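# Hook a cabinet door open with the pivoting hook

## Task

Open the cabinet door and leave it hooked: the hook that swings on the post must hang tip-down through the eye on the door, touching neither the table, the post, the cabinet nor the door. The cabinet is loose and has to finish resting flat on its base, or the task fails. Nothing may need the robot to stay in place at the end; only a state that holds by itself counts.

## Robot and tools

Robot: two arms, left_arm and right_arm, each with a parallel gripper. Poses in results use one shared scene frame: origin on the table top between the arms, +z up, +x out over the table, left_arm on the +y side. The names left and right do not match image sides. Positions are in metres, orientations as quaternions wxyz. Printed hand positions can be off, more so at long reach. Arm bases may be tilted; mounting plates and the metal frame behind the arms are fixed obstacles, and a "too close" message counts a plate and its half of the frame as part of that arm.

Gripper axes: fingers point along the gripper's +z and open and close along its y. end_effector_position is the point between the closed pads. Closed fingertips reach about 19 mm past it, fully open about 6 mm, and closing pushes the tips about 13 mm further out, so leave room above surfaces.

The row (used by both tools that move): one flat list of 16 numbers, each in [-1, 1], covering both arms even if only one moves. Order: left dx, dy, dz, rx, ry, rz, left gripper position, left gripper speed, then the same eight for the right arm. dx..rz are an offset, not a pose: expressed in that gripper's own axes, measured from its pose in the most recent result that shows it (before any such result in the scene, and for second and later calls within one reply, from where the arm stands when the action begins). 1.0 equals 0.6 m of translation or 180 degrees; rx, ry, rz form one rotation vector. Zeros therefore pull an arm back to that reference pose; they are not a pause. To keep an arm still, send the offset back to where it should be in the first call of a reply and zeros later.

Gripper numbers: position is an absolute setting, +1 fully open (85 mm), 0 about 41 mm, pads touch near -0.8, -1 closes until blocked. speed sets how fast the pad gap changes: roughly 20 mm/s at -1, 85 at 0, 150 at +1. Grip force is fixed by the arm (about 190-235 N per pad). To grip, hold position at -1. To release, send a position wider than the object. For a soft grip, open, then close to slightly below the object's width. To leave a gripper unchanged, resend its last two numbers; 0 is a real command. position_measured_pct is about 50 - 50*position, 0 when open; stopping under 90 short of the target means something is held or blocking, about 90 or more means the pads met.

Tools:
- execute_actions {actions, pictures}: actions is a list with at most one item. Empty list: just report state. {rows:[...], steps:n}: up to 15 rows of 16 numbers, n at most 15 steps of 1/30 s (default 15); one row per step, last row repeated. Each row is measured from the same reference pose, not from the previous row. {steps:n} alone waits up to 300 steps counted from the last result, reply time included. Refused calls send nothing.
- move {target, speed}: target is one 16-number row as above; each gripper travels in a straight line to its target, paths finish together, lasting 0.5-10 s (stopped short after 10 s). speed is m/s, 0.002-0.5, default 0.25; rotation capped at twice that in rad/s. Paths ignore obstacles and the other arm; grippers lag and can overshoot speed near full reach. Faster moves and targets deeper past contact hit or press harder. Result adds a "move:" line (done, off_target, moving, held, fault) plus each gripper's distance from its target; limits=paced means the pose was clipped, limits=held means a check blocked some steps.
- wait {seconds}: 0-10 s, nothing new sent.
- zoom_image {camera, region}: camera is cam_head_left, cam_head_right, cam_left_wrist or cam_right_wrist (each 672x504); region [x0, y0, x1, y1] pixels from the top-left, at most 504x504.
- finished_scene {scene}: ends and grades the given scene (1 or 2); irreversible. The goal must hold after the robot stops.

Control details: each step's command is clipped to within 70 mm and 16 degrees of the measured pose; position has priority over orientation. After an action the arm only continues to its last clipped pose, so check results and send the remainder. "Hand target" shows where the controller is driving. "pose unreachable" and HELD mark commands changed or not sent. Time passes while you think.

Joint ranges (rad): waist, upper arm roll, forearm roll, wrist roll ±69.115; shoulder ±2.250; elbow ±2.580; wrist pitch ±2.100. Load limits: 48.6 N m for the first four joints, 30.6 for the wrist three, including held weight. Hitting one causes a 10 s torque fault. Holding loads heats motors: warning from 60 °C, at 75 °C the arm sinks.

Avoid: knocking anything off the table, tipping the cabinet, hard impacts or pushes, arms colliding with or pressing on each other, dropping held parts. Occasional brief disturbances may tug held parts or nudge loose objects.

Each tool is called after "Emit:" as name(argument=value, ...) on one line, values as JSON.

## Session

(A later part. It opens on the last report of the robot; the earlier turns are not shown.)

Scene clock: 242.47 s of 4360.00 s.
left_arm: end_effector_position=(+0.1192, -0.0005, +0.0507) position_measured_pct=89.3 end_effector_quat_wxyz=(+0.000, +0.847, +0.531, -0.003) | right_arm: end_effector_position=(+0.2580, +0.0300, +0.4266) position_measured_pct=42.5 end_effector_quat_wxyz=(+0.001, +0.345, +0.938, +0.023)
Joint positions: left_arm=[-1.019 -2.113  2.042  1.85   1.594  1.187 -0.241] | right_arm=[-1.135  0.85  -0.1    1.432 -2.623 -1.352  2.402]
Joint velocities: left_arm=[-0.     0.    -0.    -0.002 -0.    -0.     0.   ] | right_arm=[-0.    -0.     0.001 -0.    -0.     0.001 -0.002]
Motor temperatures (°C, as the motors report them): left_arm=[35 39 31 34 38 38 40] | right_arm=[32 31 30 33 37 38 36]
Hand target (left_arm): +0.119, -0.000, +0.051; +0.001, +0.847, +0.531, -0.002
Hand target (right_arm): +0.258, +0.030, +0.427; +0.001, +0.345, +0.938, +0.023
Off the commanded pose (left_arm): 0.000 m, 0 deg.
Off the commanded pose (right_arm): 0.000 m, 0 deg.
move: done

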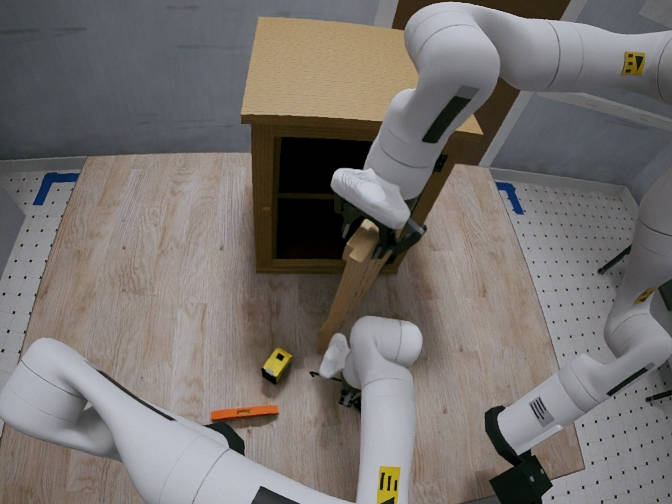

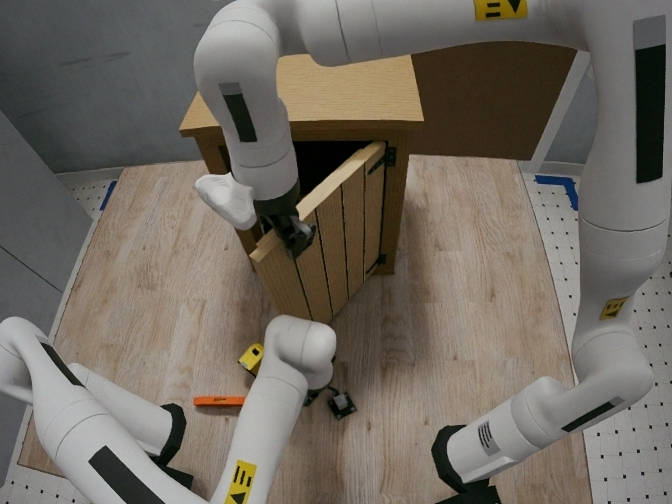

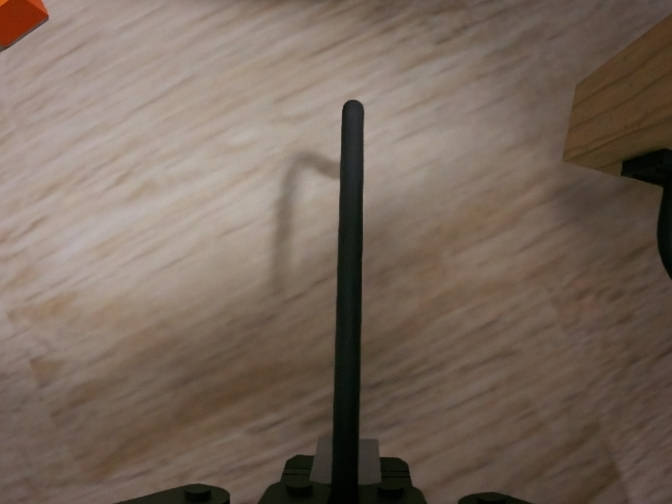

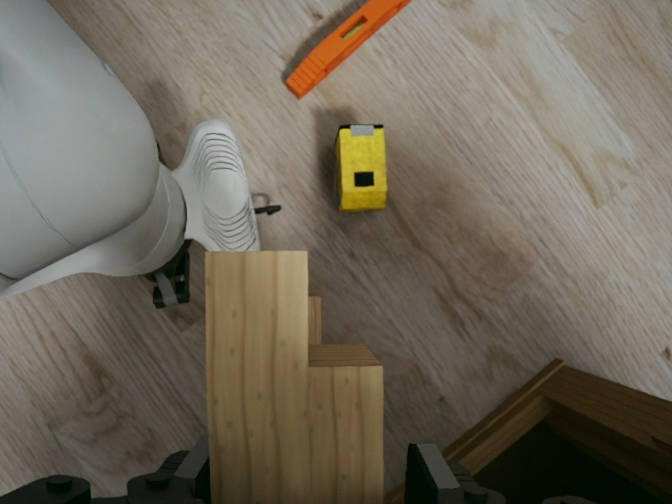

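Emit:
move(target=[0,0,-0.035,0,0,0,-1,-0.3,0,0,0,0,0,0,0.15,-0.5], speed=0.03)

Emit:
move(target=[-0.01,0.035,0,0,0,0.13,-1,-0.3,0,0,0,0,0,0,0.15,-0.5], speed=0.1)

Scene clock: 256.13 s of 4360.00 s.
left_arm: end_effector_position=(+0.1199, +0.0006, +0.0634) position_measured_pct=89.3 end_effector_quat_wxyz=(-0.003, +0.847, +0.531, -0.001) | right_arm: end_effector_position=(+0.2580, +0.0300, +0.4266) position_measured_pct=42.5 end_effector_quat_wxyz=(+0.001, +0.345, +0.938, +0.023)
Joint positions: left_arm=[-1.02  -2.09   2.023  1.855  1.561  1.2   -0.234] | right_arm=[-1.135  0.85  -0.1    1.432 -2.623 -1.352  2.402]
Joint velocities: left_arm=[-0.002  0.    -0.    -0.001 -0.003  0.    -0.001] | right_arm=[ 0.     0.    -0.001  0.     0.001 -0.001  0.001]
Motor temperatures (°C, as the motors report them): left_arm=[35 39 31 34 38 38 40] | right_arm=[32 31 30 33 37 38 36]
Hand target (left_arm): +0.119, -0.001, +0.071; +0.000, +0.847, +0.531, -0.003
Hand target (right_arm): +0.258, +0.030, +0.427; +0.001, +0.345, +0.938, +0.023
Off the commanded pose (left_arm): 0.008 m, 0 deg.
Off the commanded pose (right_arm): 0.000 m, 0 deg.
After step 90, 9.73 s passed at rest.
move: off_target (left_arm)

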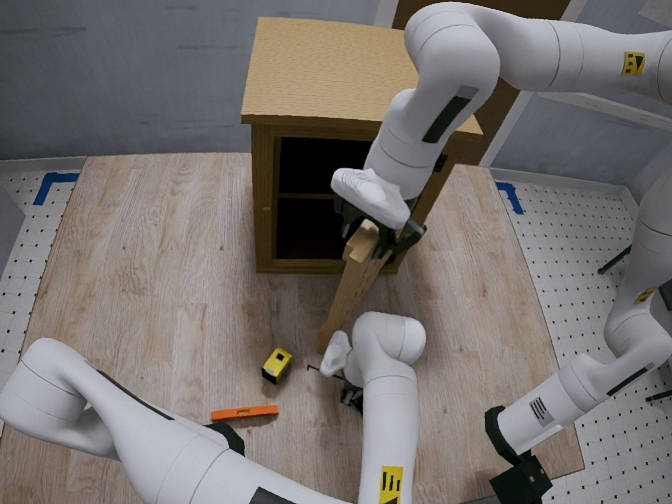

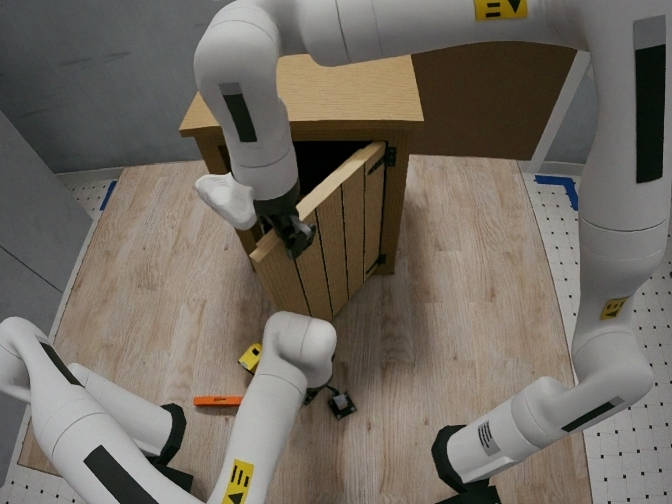

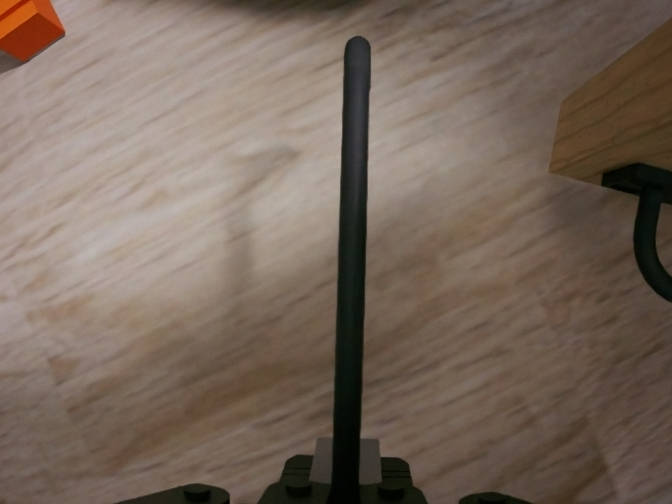

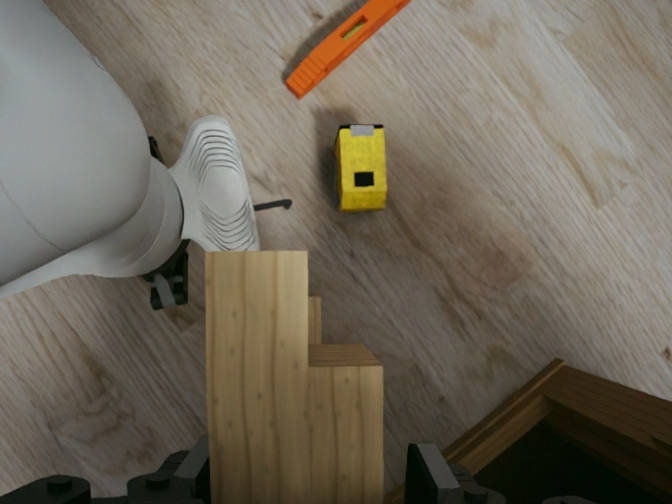

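Scene clock: 258.47 s of 4360.00 s.
left_arm: end_effector_position=(+0.1325, -0.0094, +0.0621) position_measured_pct=89.3 end_effector_quat_wxyz=(-0.008, +0.935, +0.353, -0.006) | right_arm: end_effector_position=(+0.2580, +0.0300, +0.4266) position_measured_pct=42.5 end_effector_quat_wxyz=(+0.001, +0.345, +0.938, +0.023)
Joint positions: left_arm=[-1.068 -2.103  1.988  1.799  1.541  1.223 -0.615] | right_arm=[-1.135  0.85  -0.1    1.432 -2.623 -1.352  2.402]
Joint velocities: left_arm=[ 0.003 -0.008 -0.008 -0.002  0.007  0.013 -0.003] | right_arm=[ 0.    -0.     0.     0.001  0.    -0.     0.001]
Motor temperatures (°C, as the motors report them): left_arm=[35 39 31 34 38 38 40] | right_arm=[32 31 30 33 37 38 36]
Hand target (left_arm): +0.136, -0.014, +0.063; -0.002, +0.937, +0.348, -0.002
Hand target (right_arm): +0.258, +0.030, +0.427; +0.001, +0.345, +0.938, +0.023
Off the commanded pose (left_arm): 0.006 m, 1 deg.
Off the commanded pose (right_arm): 0.000 m, 0 deg.
move: off_target (left_arm)

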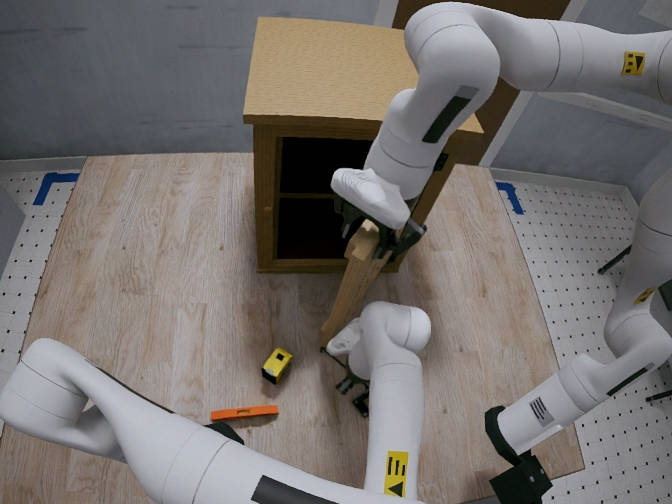

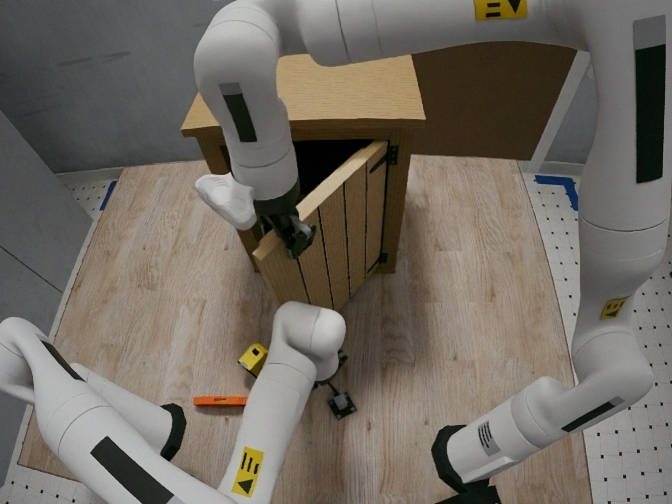

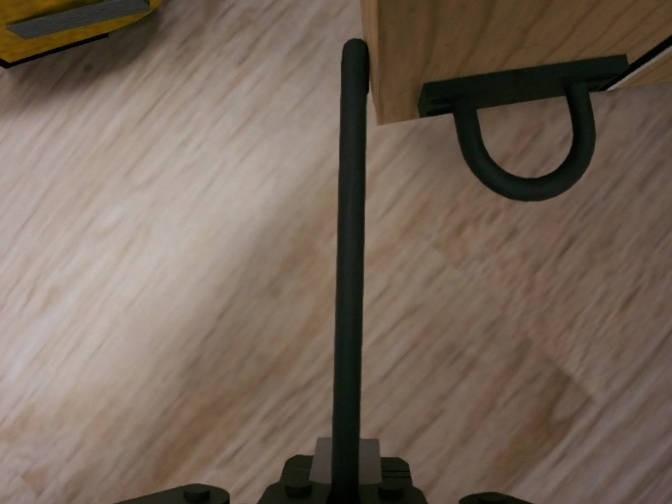

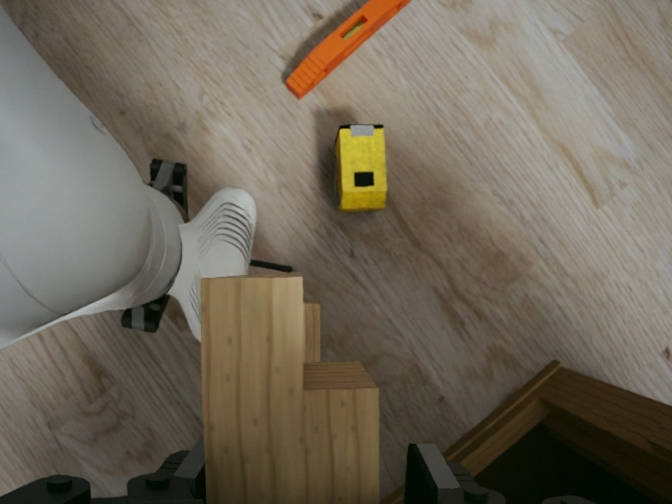

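Emit:
move(target=[0.0073,-0.005,-0.0248,0,0.111,-0.022,-1,-0.3,-0.005,0.04,0,0,0,0.033,0.15,-0.5], speed=0.05)

Scene clock: 282.97 s of 4360.00 s.
left_arm: end_effector_position=(+0.1344, -0.0036, +0.0768) position_measured_pct=89.3 end_effector_quat_wxyz=(-0.070, +0.910, +0.379, +0.156) | right_arm: end_effector_position=(+0.2758, +0.0463, +0.4276) position_measured_pct=42.5 end_effector_quat_wxyz=(-0.000, +0.393, +0.919, +0.023)
Joint positions: left_arm=[-0.88  -2.212  1.947  1.592  1.252  1.312 -0.149] | right_arm=[-1.13   0.89  -0.069  1.345 -2.633 -1.376  2.353]
Joint velocities: left_arm=[ 0.003 -0.     0.    -0.005 -0.005  0.003  0.005] | right_arm=[-0.     0.001  0.    -0.001 -0.    -0.     0.002]
Motor temperatures (°C, as the motors report them): left_arm=[35 39 31 34 38 38 40] | right_arm=[33 32 30 33 37 38 36]
Hand target (left_arm): +0.134, -0.004, +0.077; -0.070, +0.910, +0.378, +0.156
Hand target (right_arm): +0.276, +0.046, +0.428; -0.000, +0.393, +0.919, +0.023
Off the commanded pose (left_arm): 0.001 m, 0 deg.
Off the commanded pose (right_arm): 0.000 m, 0 deg.
After step 90, 17.70 s passed at rest.
move: done

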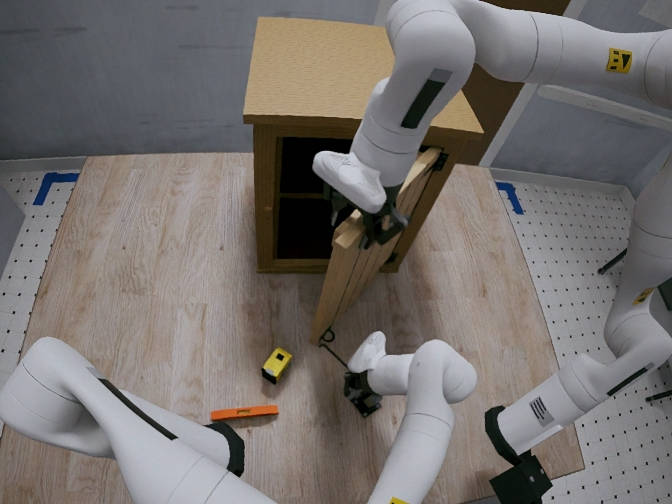

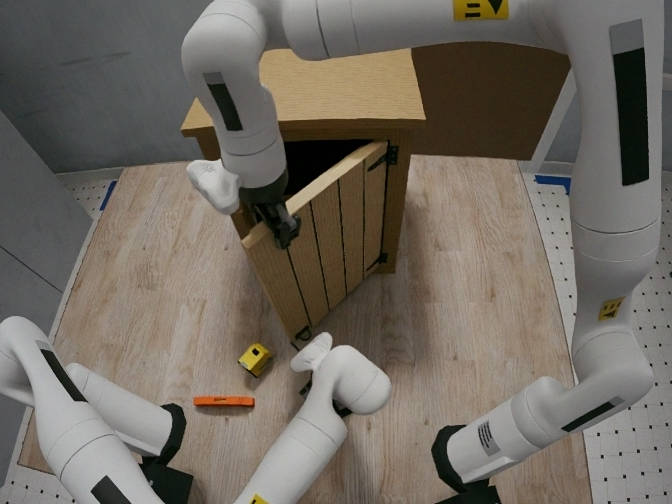

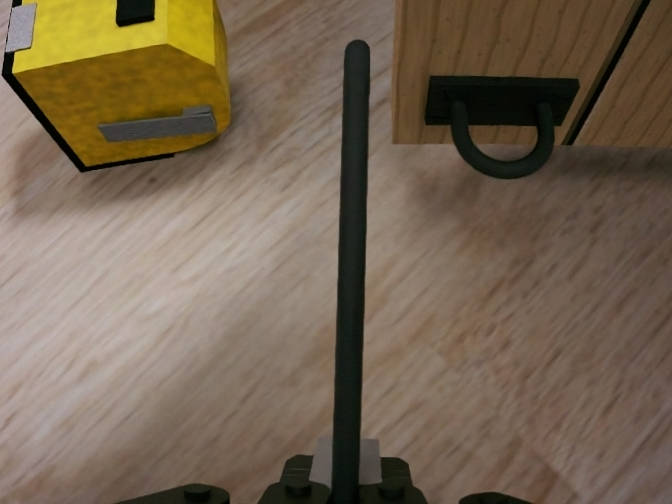

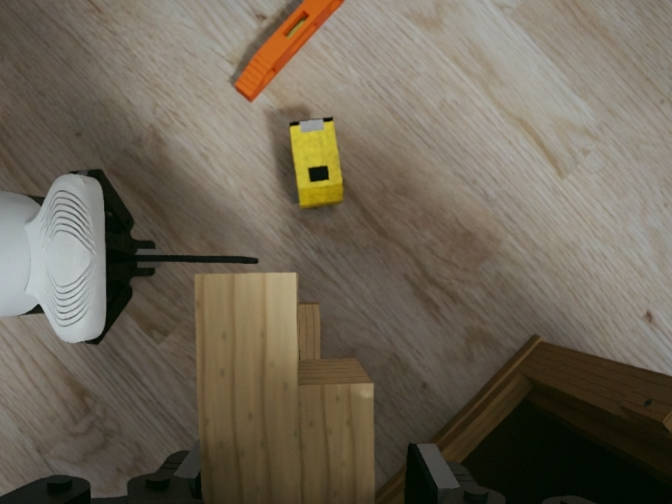

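Emit:
move(target=[-0.0033,0.0223,-0.0012,-0.0332,0,0.0914,-1,-0.3,0,0,0,0,0,0,0.15,-0.5], speed=0.05)

Scene clock: 294.97 s of 4360.00 s.
left_arm: end_effector_position=(+0.1429, -0.0147, +0.0768) position_measured_pct=89.3 end_effector_quat_wxyz=(-0.044, +0.957, +0.236, +0.164) | right_arm: end_effector_position=(+0.2758, +0.0463, +0.4276) position_measured_pct=42.5 end_effector_quat_wxyz=(-0.000, +0.393, +0.919, +0.023)
Joint positions: left_arm=[-0.835 -2.198  1.986  1.652  1.292  1.195 -0.464] | right_arm=[-1.13   0.89  -0.069  1.345 -2.633 -1.376  2.353]
Joint velocities: left_arm=[ 0.001  0.001  0.001  0.002  0.    -0.004 -0.003] | right_arm=[ 0.     0.     0.001  0.     0.    -0.001 -0.001]
Motor temperatures (°C, as the motors report them): left_arm=[35 40 31 34 38 38 40] | right_arm=[33 32 30 33 37 38 36]
Hand target (left_arm): +0.143, -0.014, +0.077; -0.045, +0.957, +0.236, +0.164
Hand target (right_arm): +0.276, +0.046, +0.428; -0.000, +0.393, +0.919, +0.023
Off the commanded pose (left_arm): 0.001 m, 0 deg.
Off the commanded pose (right_arm): 0.000 m, 0 deg.
After step 90, 5.70 s passed at rest.
move: done

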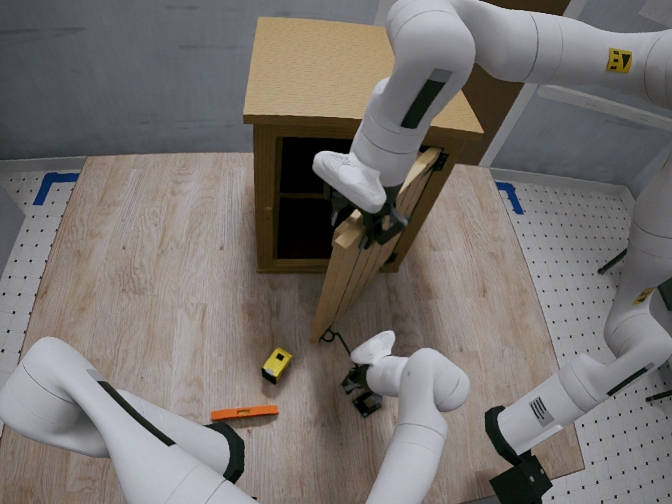

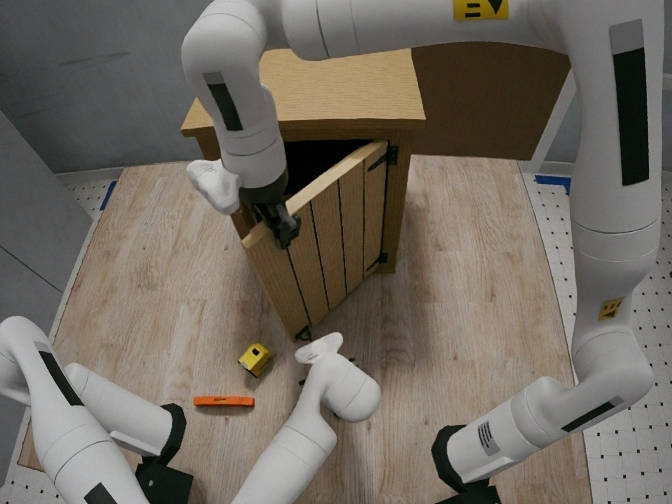

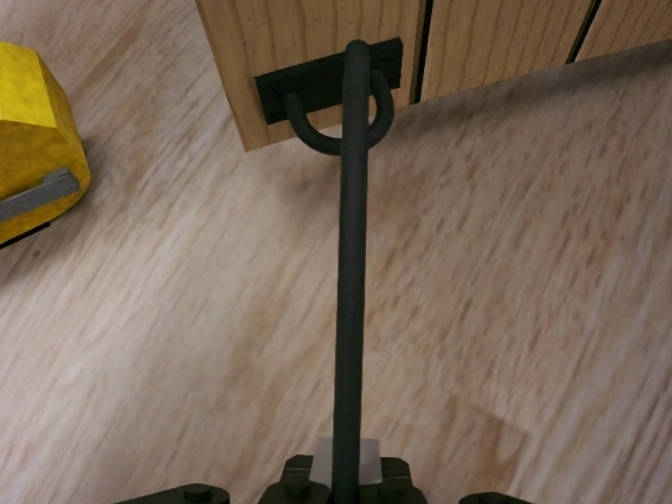

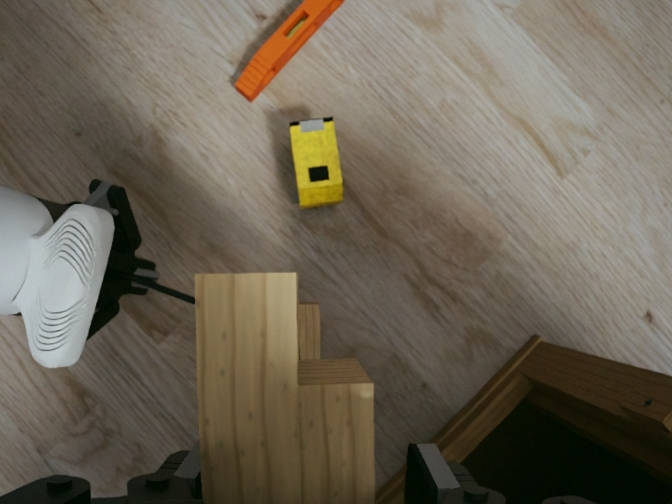

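Emit:
move(target=[-0.0068,-0.0018,0.011,0.003,-0.0556,-0.008,-1,-0.3,0,0,0,0,0,0,0.15,-0.5], speed=0.03)

Emit:
zoom_image(camera="cam_head_left", region=[270, 290, 410, 420])

Scene clock: 305.90 s of 4360.00 s.
left_arm: end_effector_position=(+0.1405, -0.0149, +0.0699) position_measured_pct=89.3 end_effector_quat_wxyz=(-0.026, +0.964, +0.251, +0.081) | right_arm: end_effector_position=(+0.2758, +0.0463, +0.4276) position_measured_pct=42.5 end_effector_quat_wxyz=(-0.000, +0.393, +0.919, +0.023)
Joint positions: left_arm=[-0.957 -2.134  1.994  1.723  1.403  1.175 -0.623] | right_arm=[-1.13   0.89  -0.069  1.345 -2.633 -1.376  2.353]
Joint velocities: left_arm=[-0.004  0.002  0.    -0.     0.002  0.    -0.002] | right_arm=[ 0.     0.    -0.001  0.     0.    -0.     0.001]
Motor temperatures (°C, as the motors report them): left_arm=[35 40 31 34 38 38 40] | right_arm=[33 32 30 33 37 38 36]
Hand target (left_arm): +0.141, -0.014, +0.069; -0.026, +0.964, +0.252, +0.080
Hand target (right_arm): +0.276, +0.046, +0.428; -0.000, +0.393, +0.919, +0.023
Off the commanded pose (left_arm): 0.001 m, 0 deg.
Off the commanded pose (right_arm): 0.000 m, 0 deg.
After step 90, 4.77 s passed at rest.
move: done

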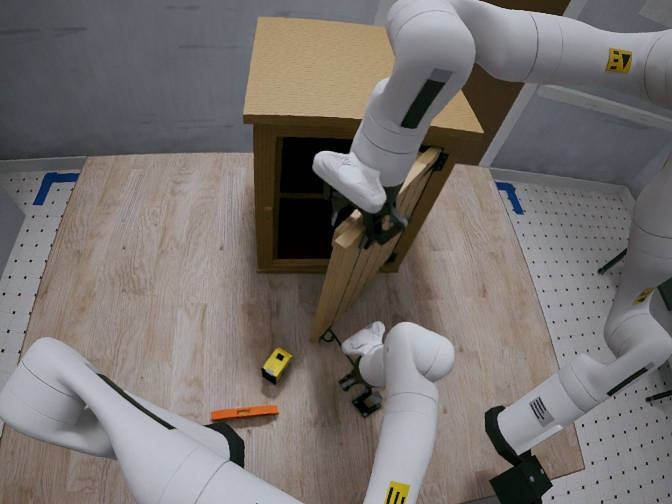

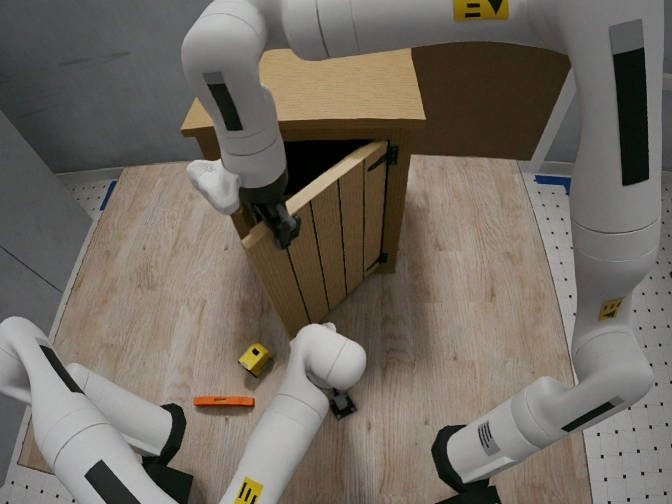

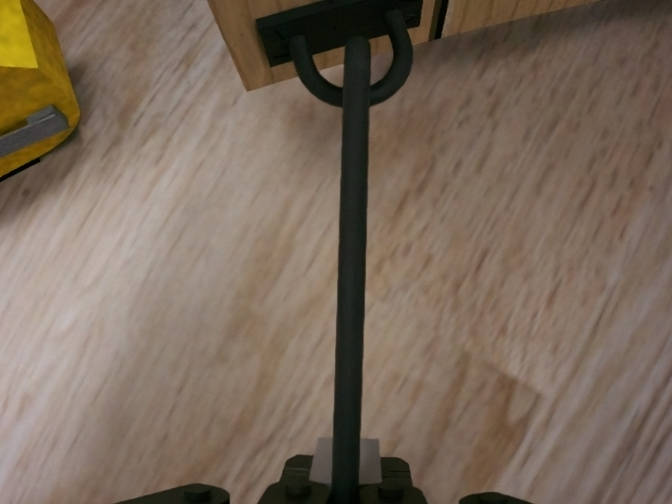

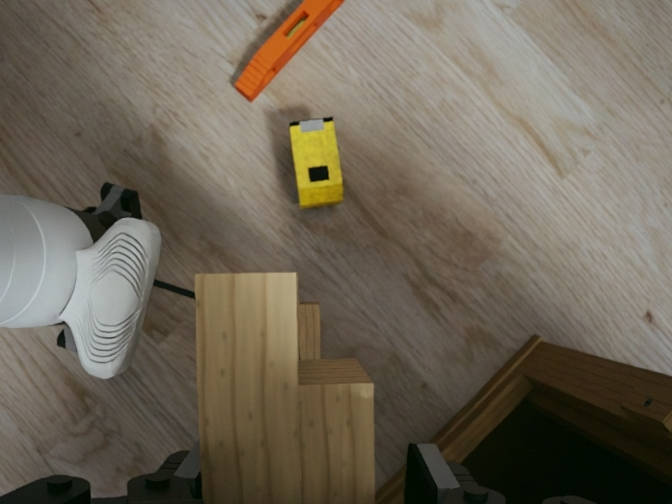

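Region (270, 290, 410, 420) of cam_head_left's 672x504 image, scaled by 3.600, with more detail than that image has; it fills the top 468 rows of this view, and the rest is white.

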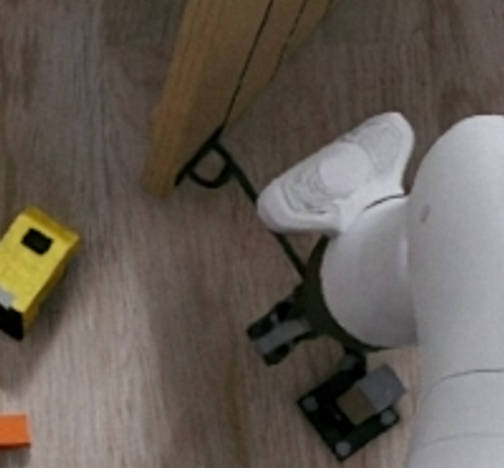

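Emit:
move(target=[0.0022,0,-0.0047,0,0.022,0,-1,-0.3,0,0,0,0,0,0,-0.2,-0.8], speed=0.03)

Emit:
move(target=[0,0,0,0,0,0,-1,-0.3,0.001,-0.02,0,0,0,-0.0167,-0.2,-0.8], speed=0.02)

Scene clock: 317.97 s of 4360.00 s.
left_arm: end_effector_position=(+0.1413, -0.0144, +0.0728) position_measured_pct=89.3 end_effector_quat_wxyz=(-0.034, +0.961, +0.250, +0.114) | right_arm: end_effector_position=(+0.2755, +0.0461, +0.4280) position_measured_pct=55.6 end_effector_quat_wxyz=(-0.000, +0.392, +0.920, +0.022)
Joint positions: left_arm=[-0.909 -2.158  1.989  1.694  1.356  1.183 -0.547] | right_arm=[-1.131  0.89  -0.068  1.345 -2.635 -1.377  2.356]
Joint velocities: left_arm=[ 0.002 -0.002  0.    -0.002 -0.003 -0.001  0.003] | right_arm=[-0.001  0.     0.002  0.001 -0.001  0.    -0.   ]
Motor temperatures (°C, as the motors report them): left_arm=[35 40 31 34 38 38 40] | right_arm=[33 32 30 33 37 38 36]
Hand target (left_arm): +0.141, -0.015, +0.073; -0.034, +0.961, +0.250, +0.114
Hand target (right_arm): +0.276, +0.046, +0.428; -0.000, +0.393, +0.919, +0.023
Off the commanded pose (left_arm): 0.000 m, 0 deg.
Off the commanded pose (right_arm): 0.001 m, 0 deg.
After step 90, 7.67 s passed at rest.
move: done

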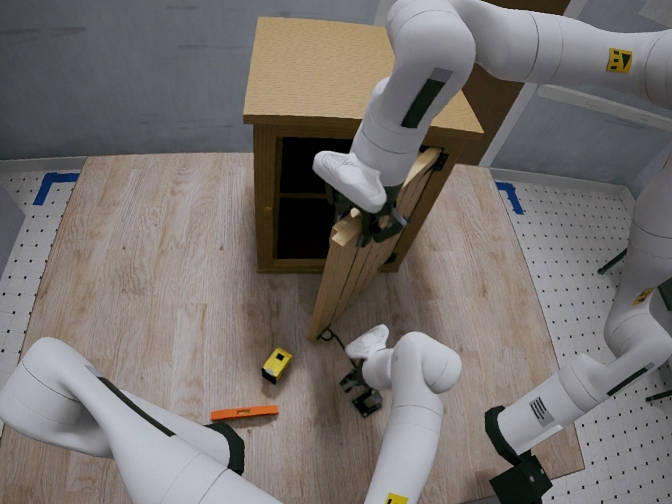

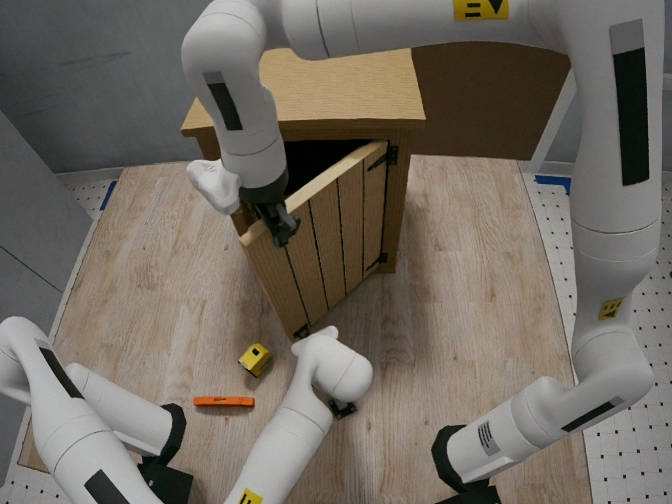

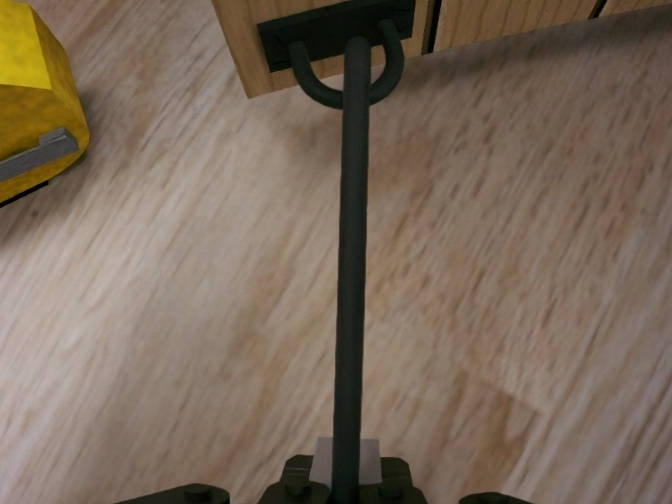

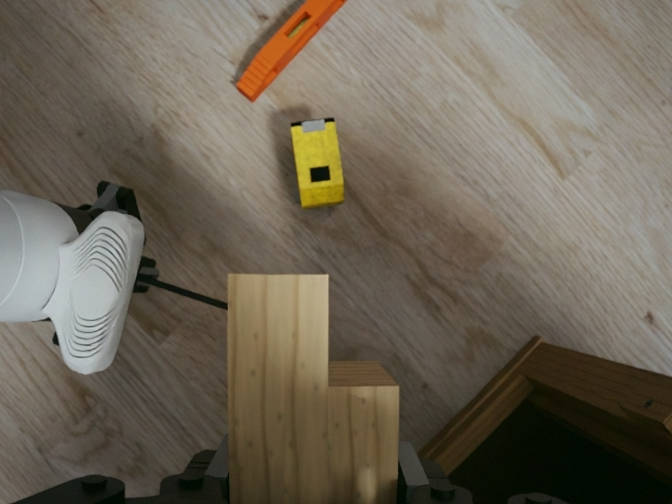

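Scene clock: 319.50 s of 4360.00 s.
left_arm: end_effector_position=(+0.1413, -0.0144, +0.0727) position_measured_pct=89.3 end_effector_quat_wxyz=(-0.034, +0.961, +0.250, +0.114) | right_arm: end_effector_position=(+0.2663, +0.0376, +0.4280) position_measured_pct=55.6 end_effector_quat_wxyz=(-0.000, +0.368, +0.930, +0.021)
Joint positions: left_arm=[-0.909 -2.159  1.989  1.694  1.356  1.183 -0.547] | right_arm=[-1.134  0.869 -0.082  1.387 -2.633 -1.367  2.384]
Joint velocities: left_arm=[-0.001  0.    -0.    -0.     0.001 -0.    -0.001] | right_arm=[-0.001 -0.001  0.001  0.002 -0.     0.001  0.001]
Motor temperatures (°C, as the motors report them): left_arm=[35 40 31 34 38 38 40] | right_arm=[33 32 30 33 37 38 36]
Hand target (left_arm): +0.141, -0.014, +0.073; -0.034, +0.961, +0.250, +0.114
Hand target (right_arm): +0.266, +0.038, +0.428; +0.000, +0.368, +0.930, +0.022
Off the commanded pose (left_arm): 0.000 m, 0 deg.
Off the commanded pose (right_arm): 0.001 m, 0 deg.
move: done

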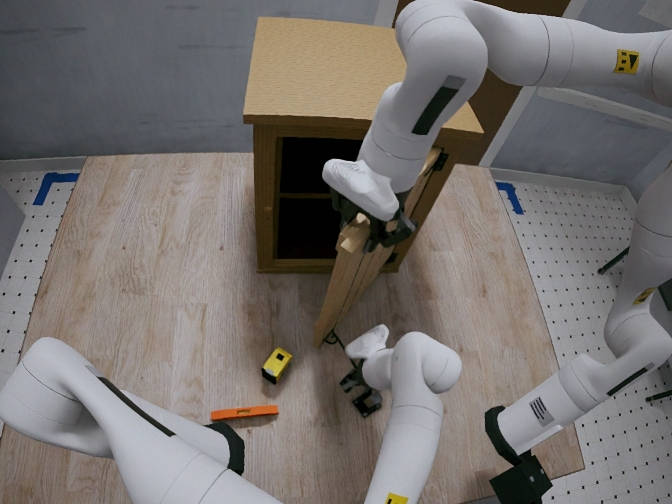

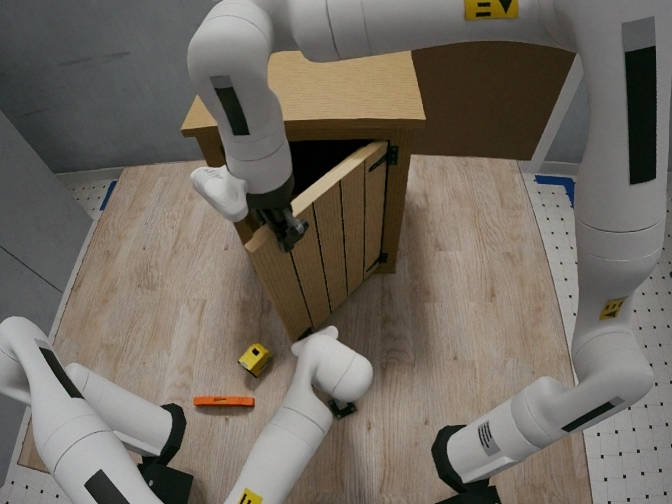

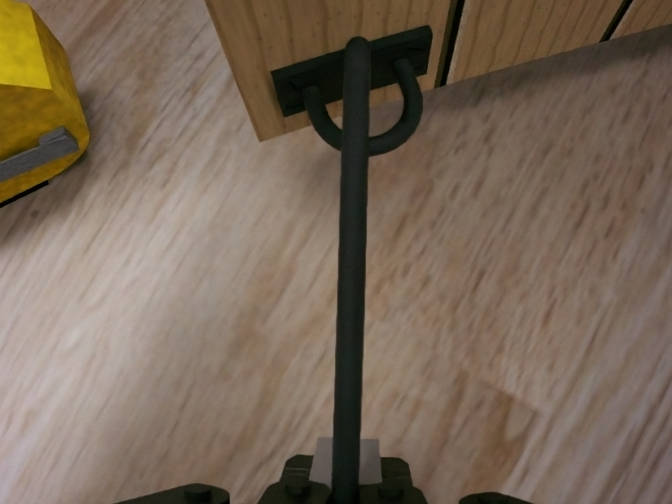

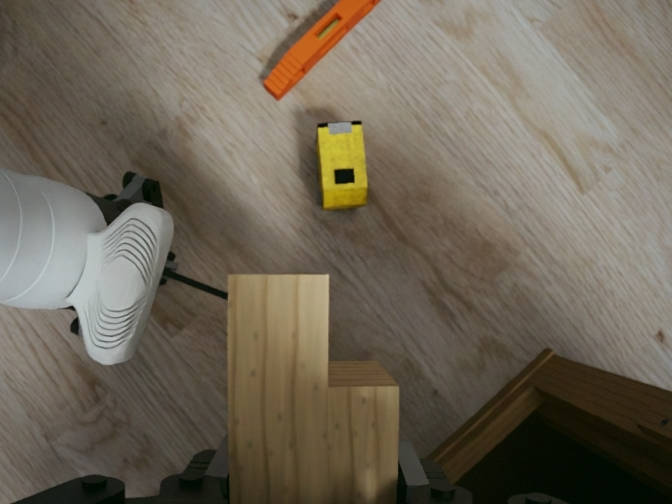

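Emit:
move(target=[0,0.0024,0,-0.0025,0,0.011,-1,-0.3,0,-0.0066,0,0,0,-0.0056,-0.2,-0.8], speed=0.02)

Emit:
move(target=[-0.0053,0,0.009,0,-0.0444,0,-1,-0.3,0,0,0,0,0,0,-0.2,-0.8], speed=0.03)

Emit:
zoom_image(camera="cam_head_left", region=[270, 290, 410, 420])

Scene clock: 329.33 s of 4360.00 s.
left_arm: end_effector_position=(+0.1420, -0.0158, +0.0727) position_measured_pct=89.3 end_effector_quat_wxyz=(-0.032, +0.965, +0.233, +0.114) | right_arm: end_effector_position=(+0.2632, +0.0344, +0.4280) position_measured_pct=56.0 end_effector_quat_wxyz=(-0.001, +0.359, +0.933, +0.021)
Joint positions: left_arm=[-0.907 -2.157  1.992  1.698  1.36   1.174 -0.585] | right_arm=[-1.135  0.862 -0.086  1.401 -2.633 -1.364  2.395]
Joint velocities: left_arm=[ 0.001 -0.     0.     0.     0.    -0.001 -0.   ] | right_arm=[-0.001 -0.001  0.001  0.001 -0.     0.001  0.003]
Motor temperatures (°C, as the motors report them): left_arm=[35 40 31 34 38 38 40] | right_arm=[33 32 30 33 37 38 36]
Hand target (left_arm): +0.142, -0.016, +0.073; -0.033, +0.965, +0.233, +0.114
Hand target (right_arm): +0.264, +0.035, +0.428; -0.000, +0.360, +0.933, +0.021
Off the commanded pose (left_arm): 0.000 m, 0 deg.
Off the commanded pose (right_arm): 0.001 m, 0 deg.
After step 90, 5.73 s passed at rest.
move: done

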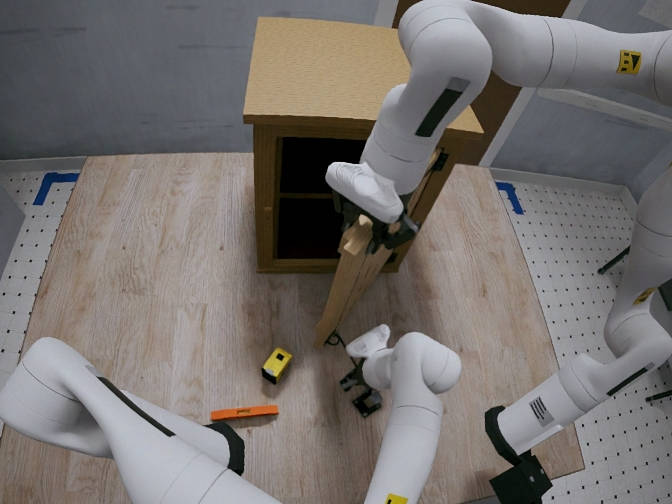

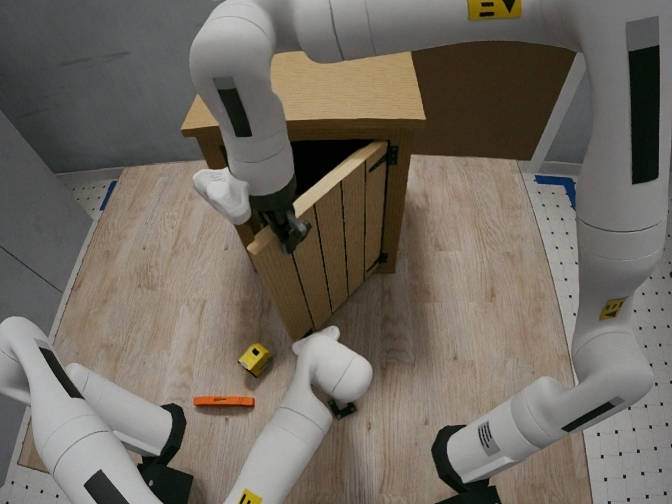

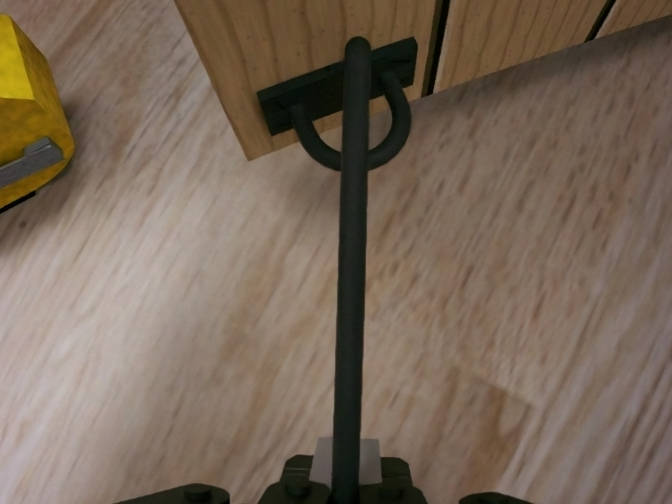

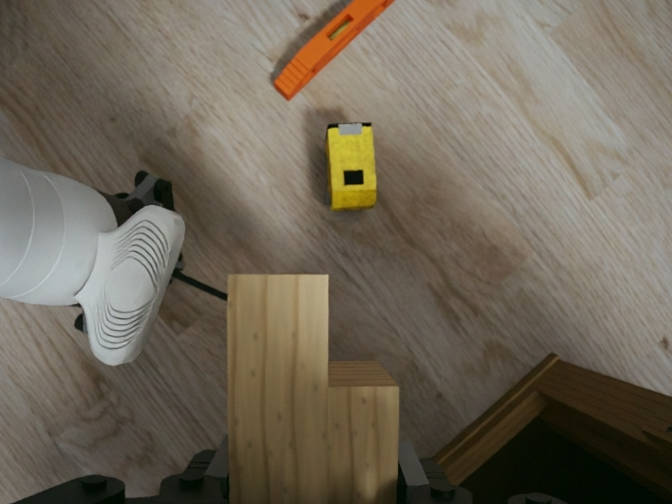

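Scene clock: 331.90 s of 4360.00 s.
left_arm: end_effector_position=(+0.1401, -0.0168, +0.0667) position_measured_pct=89.3 end_effector_quat_wxyz=(-0.016, +0.971, +0.234, +0.047) | right_arm: end_effector_position=(+0.2629, +0.0342, +0.4280) position_measured_pct=56.0 end_effector_quat_wxyz=(-0.001, +0.358, +0.933, +0.020)
Joint positions: left_arm=[-1.012 -2.109  1.999  1.746  1.451  1.168 -0.736] | right_arm=[-1.136  0.862 -0.083  1.401 -2.636 -1.365  2.398]
Joint velocities: left_arm=[-0.003  0.    -0.001 -0.001  0.003  0.004 -0.003] | right_arm=[-0.001 -0.     0.002 -0.    -0.001  0.001 -0.   ]
Motor temperatures (°C, as the motors report them): left_arm=[35 40 31 34 38 38 40] | right_arm=[33 32 30 33 37 38 36]
Hand target (left_arm): +0.140, -0.017, +0.067; -0.016, +0.971, +0.235, +0.047
Hand target (right_arm): +0.263, +0.034, +0.428; -0.001, +0.359, +0.933, +0.021
Off the commanded pose (left_arm): 0.000 m, 0 deg.
Off the commanded pose (right_arm): 0.000 m, 0 deg.
move: done

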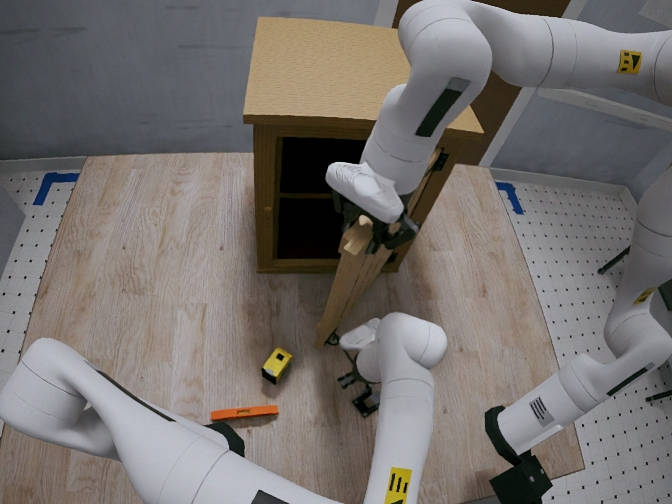

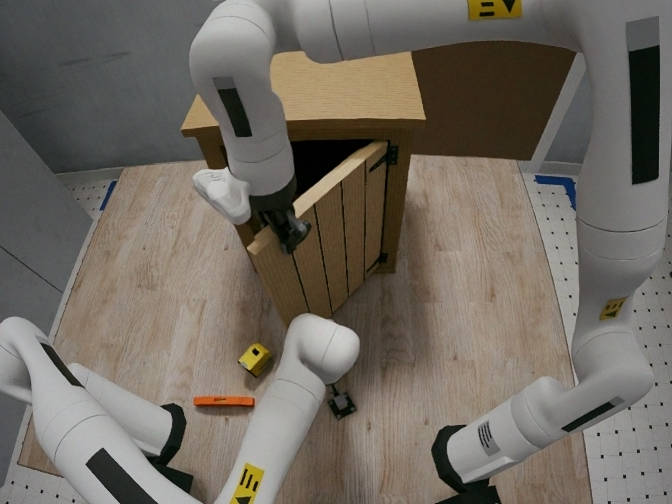

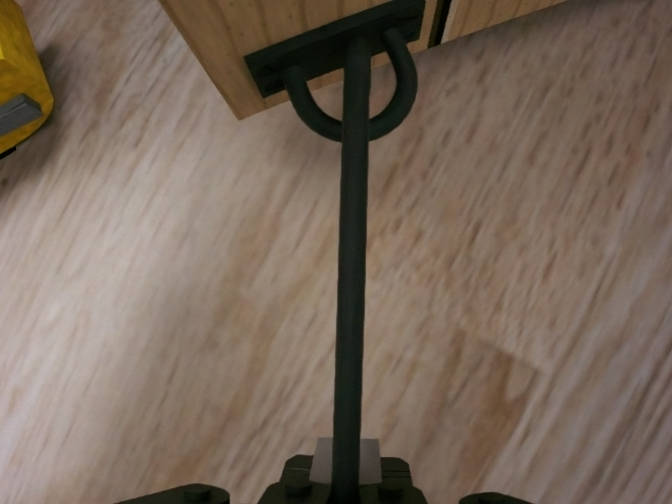

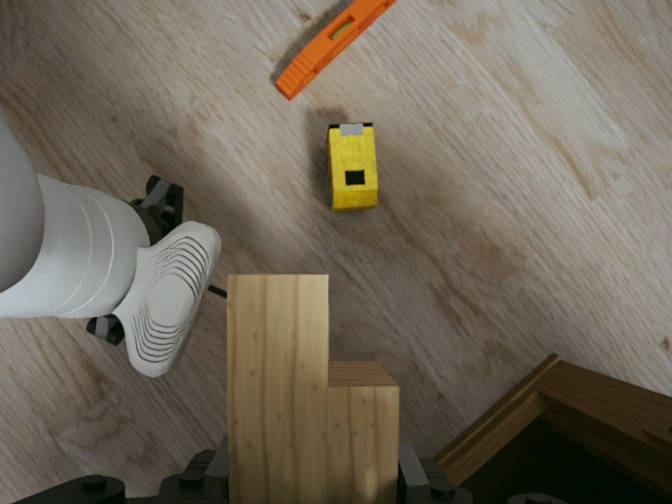

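Region (270, 290, 410, 420) of cam_head_left's 672x504 image, scaled by 3.600, with more detail than that image has; it fills the top 468 rows of this view, and the rest is white.

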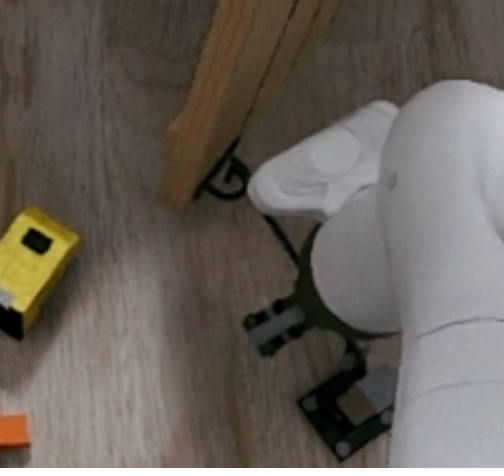

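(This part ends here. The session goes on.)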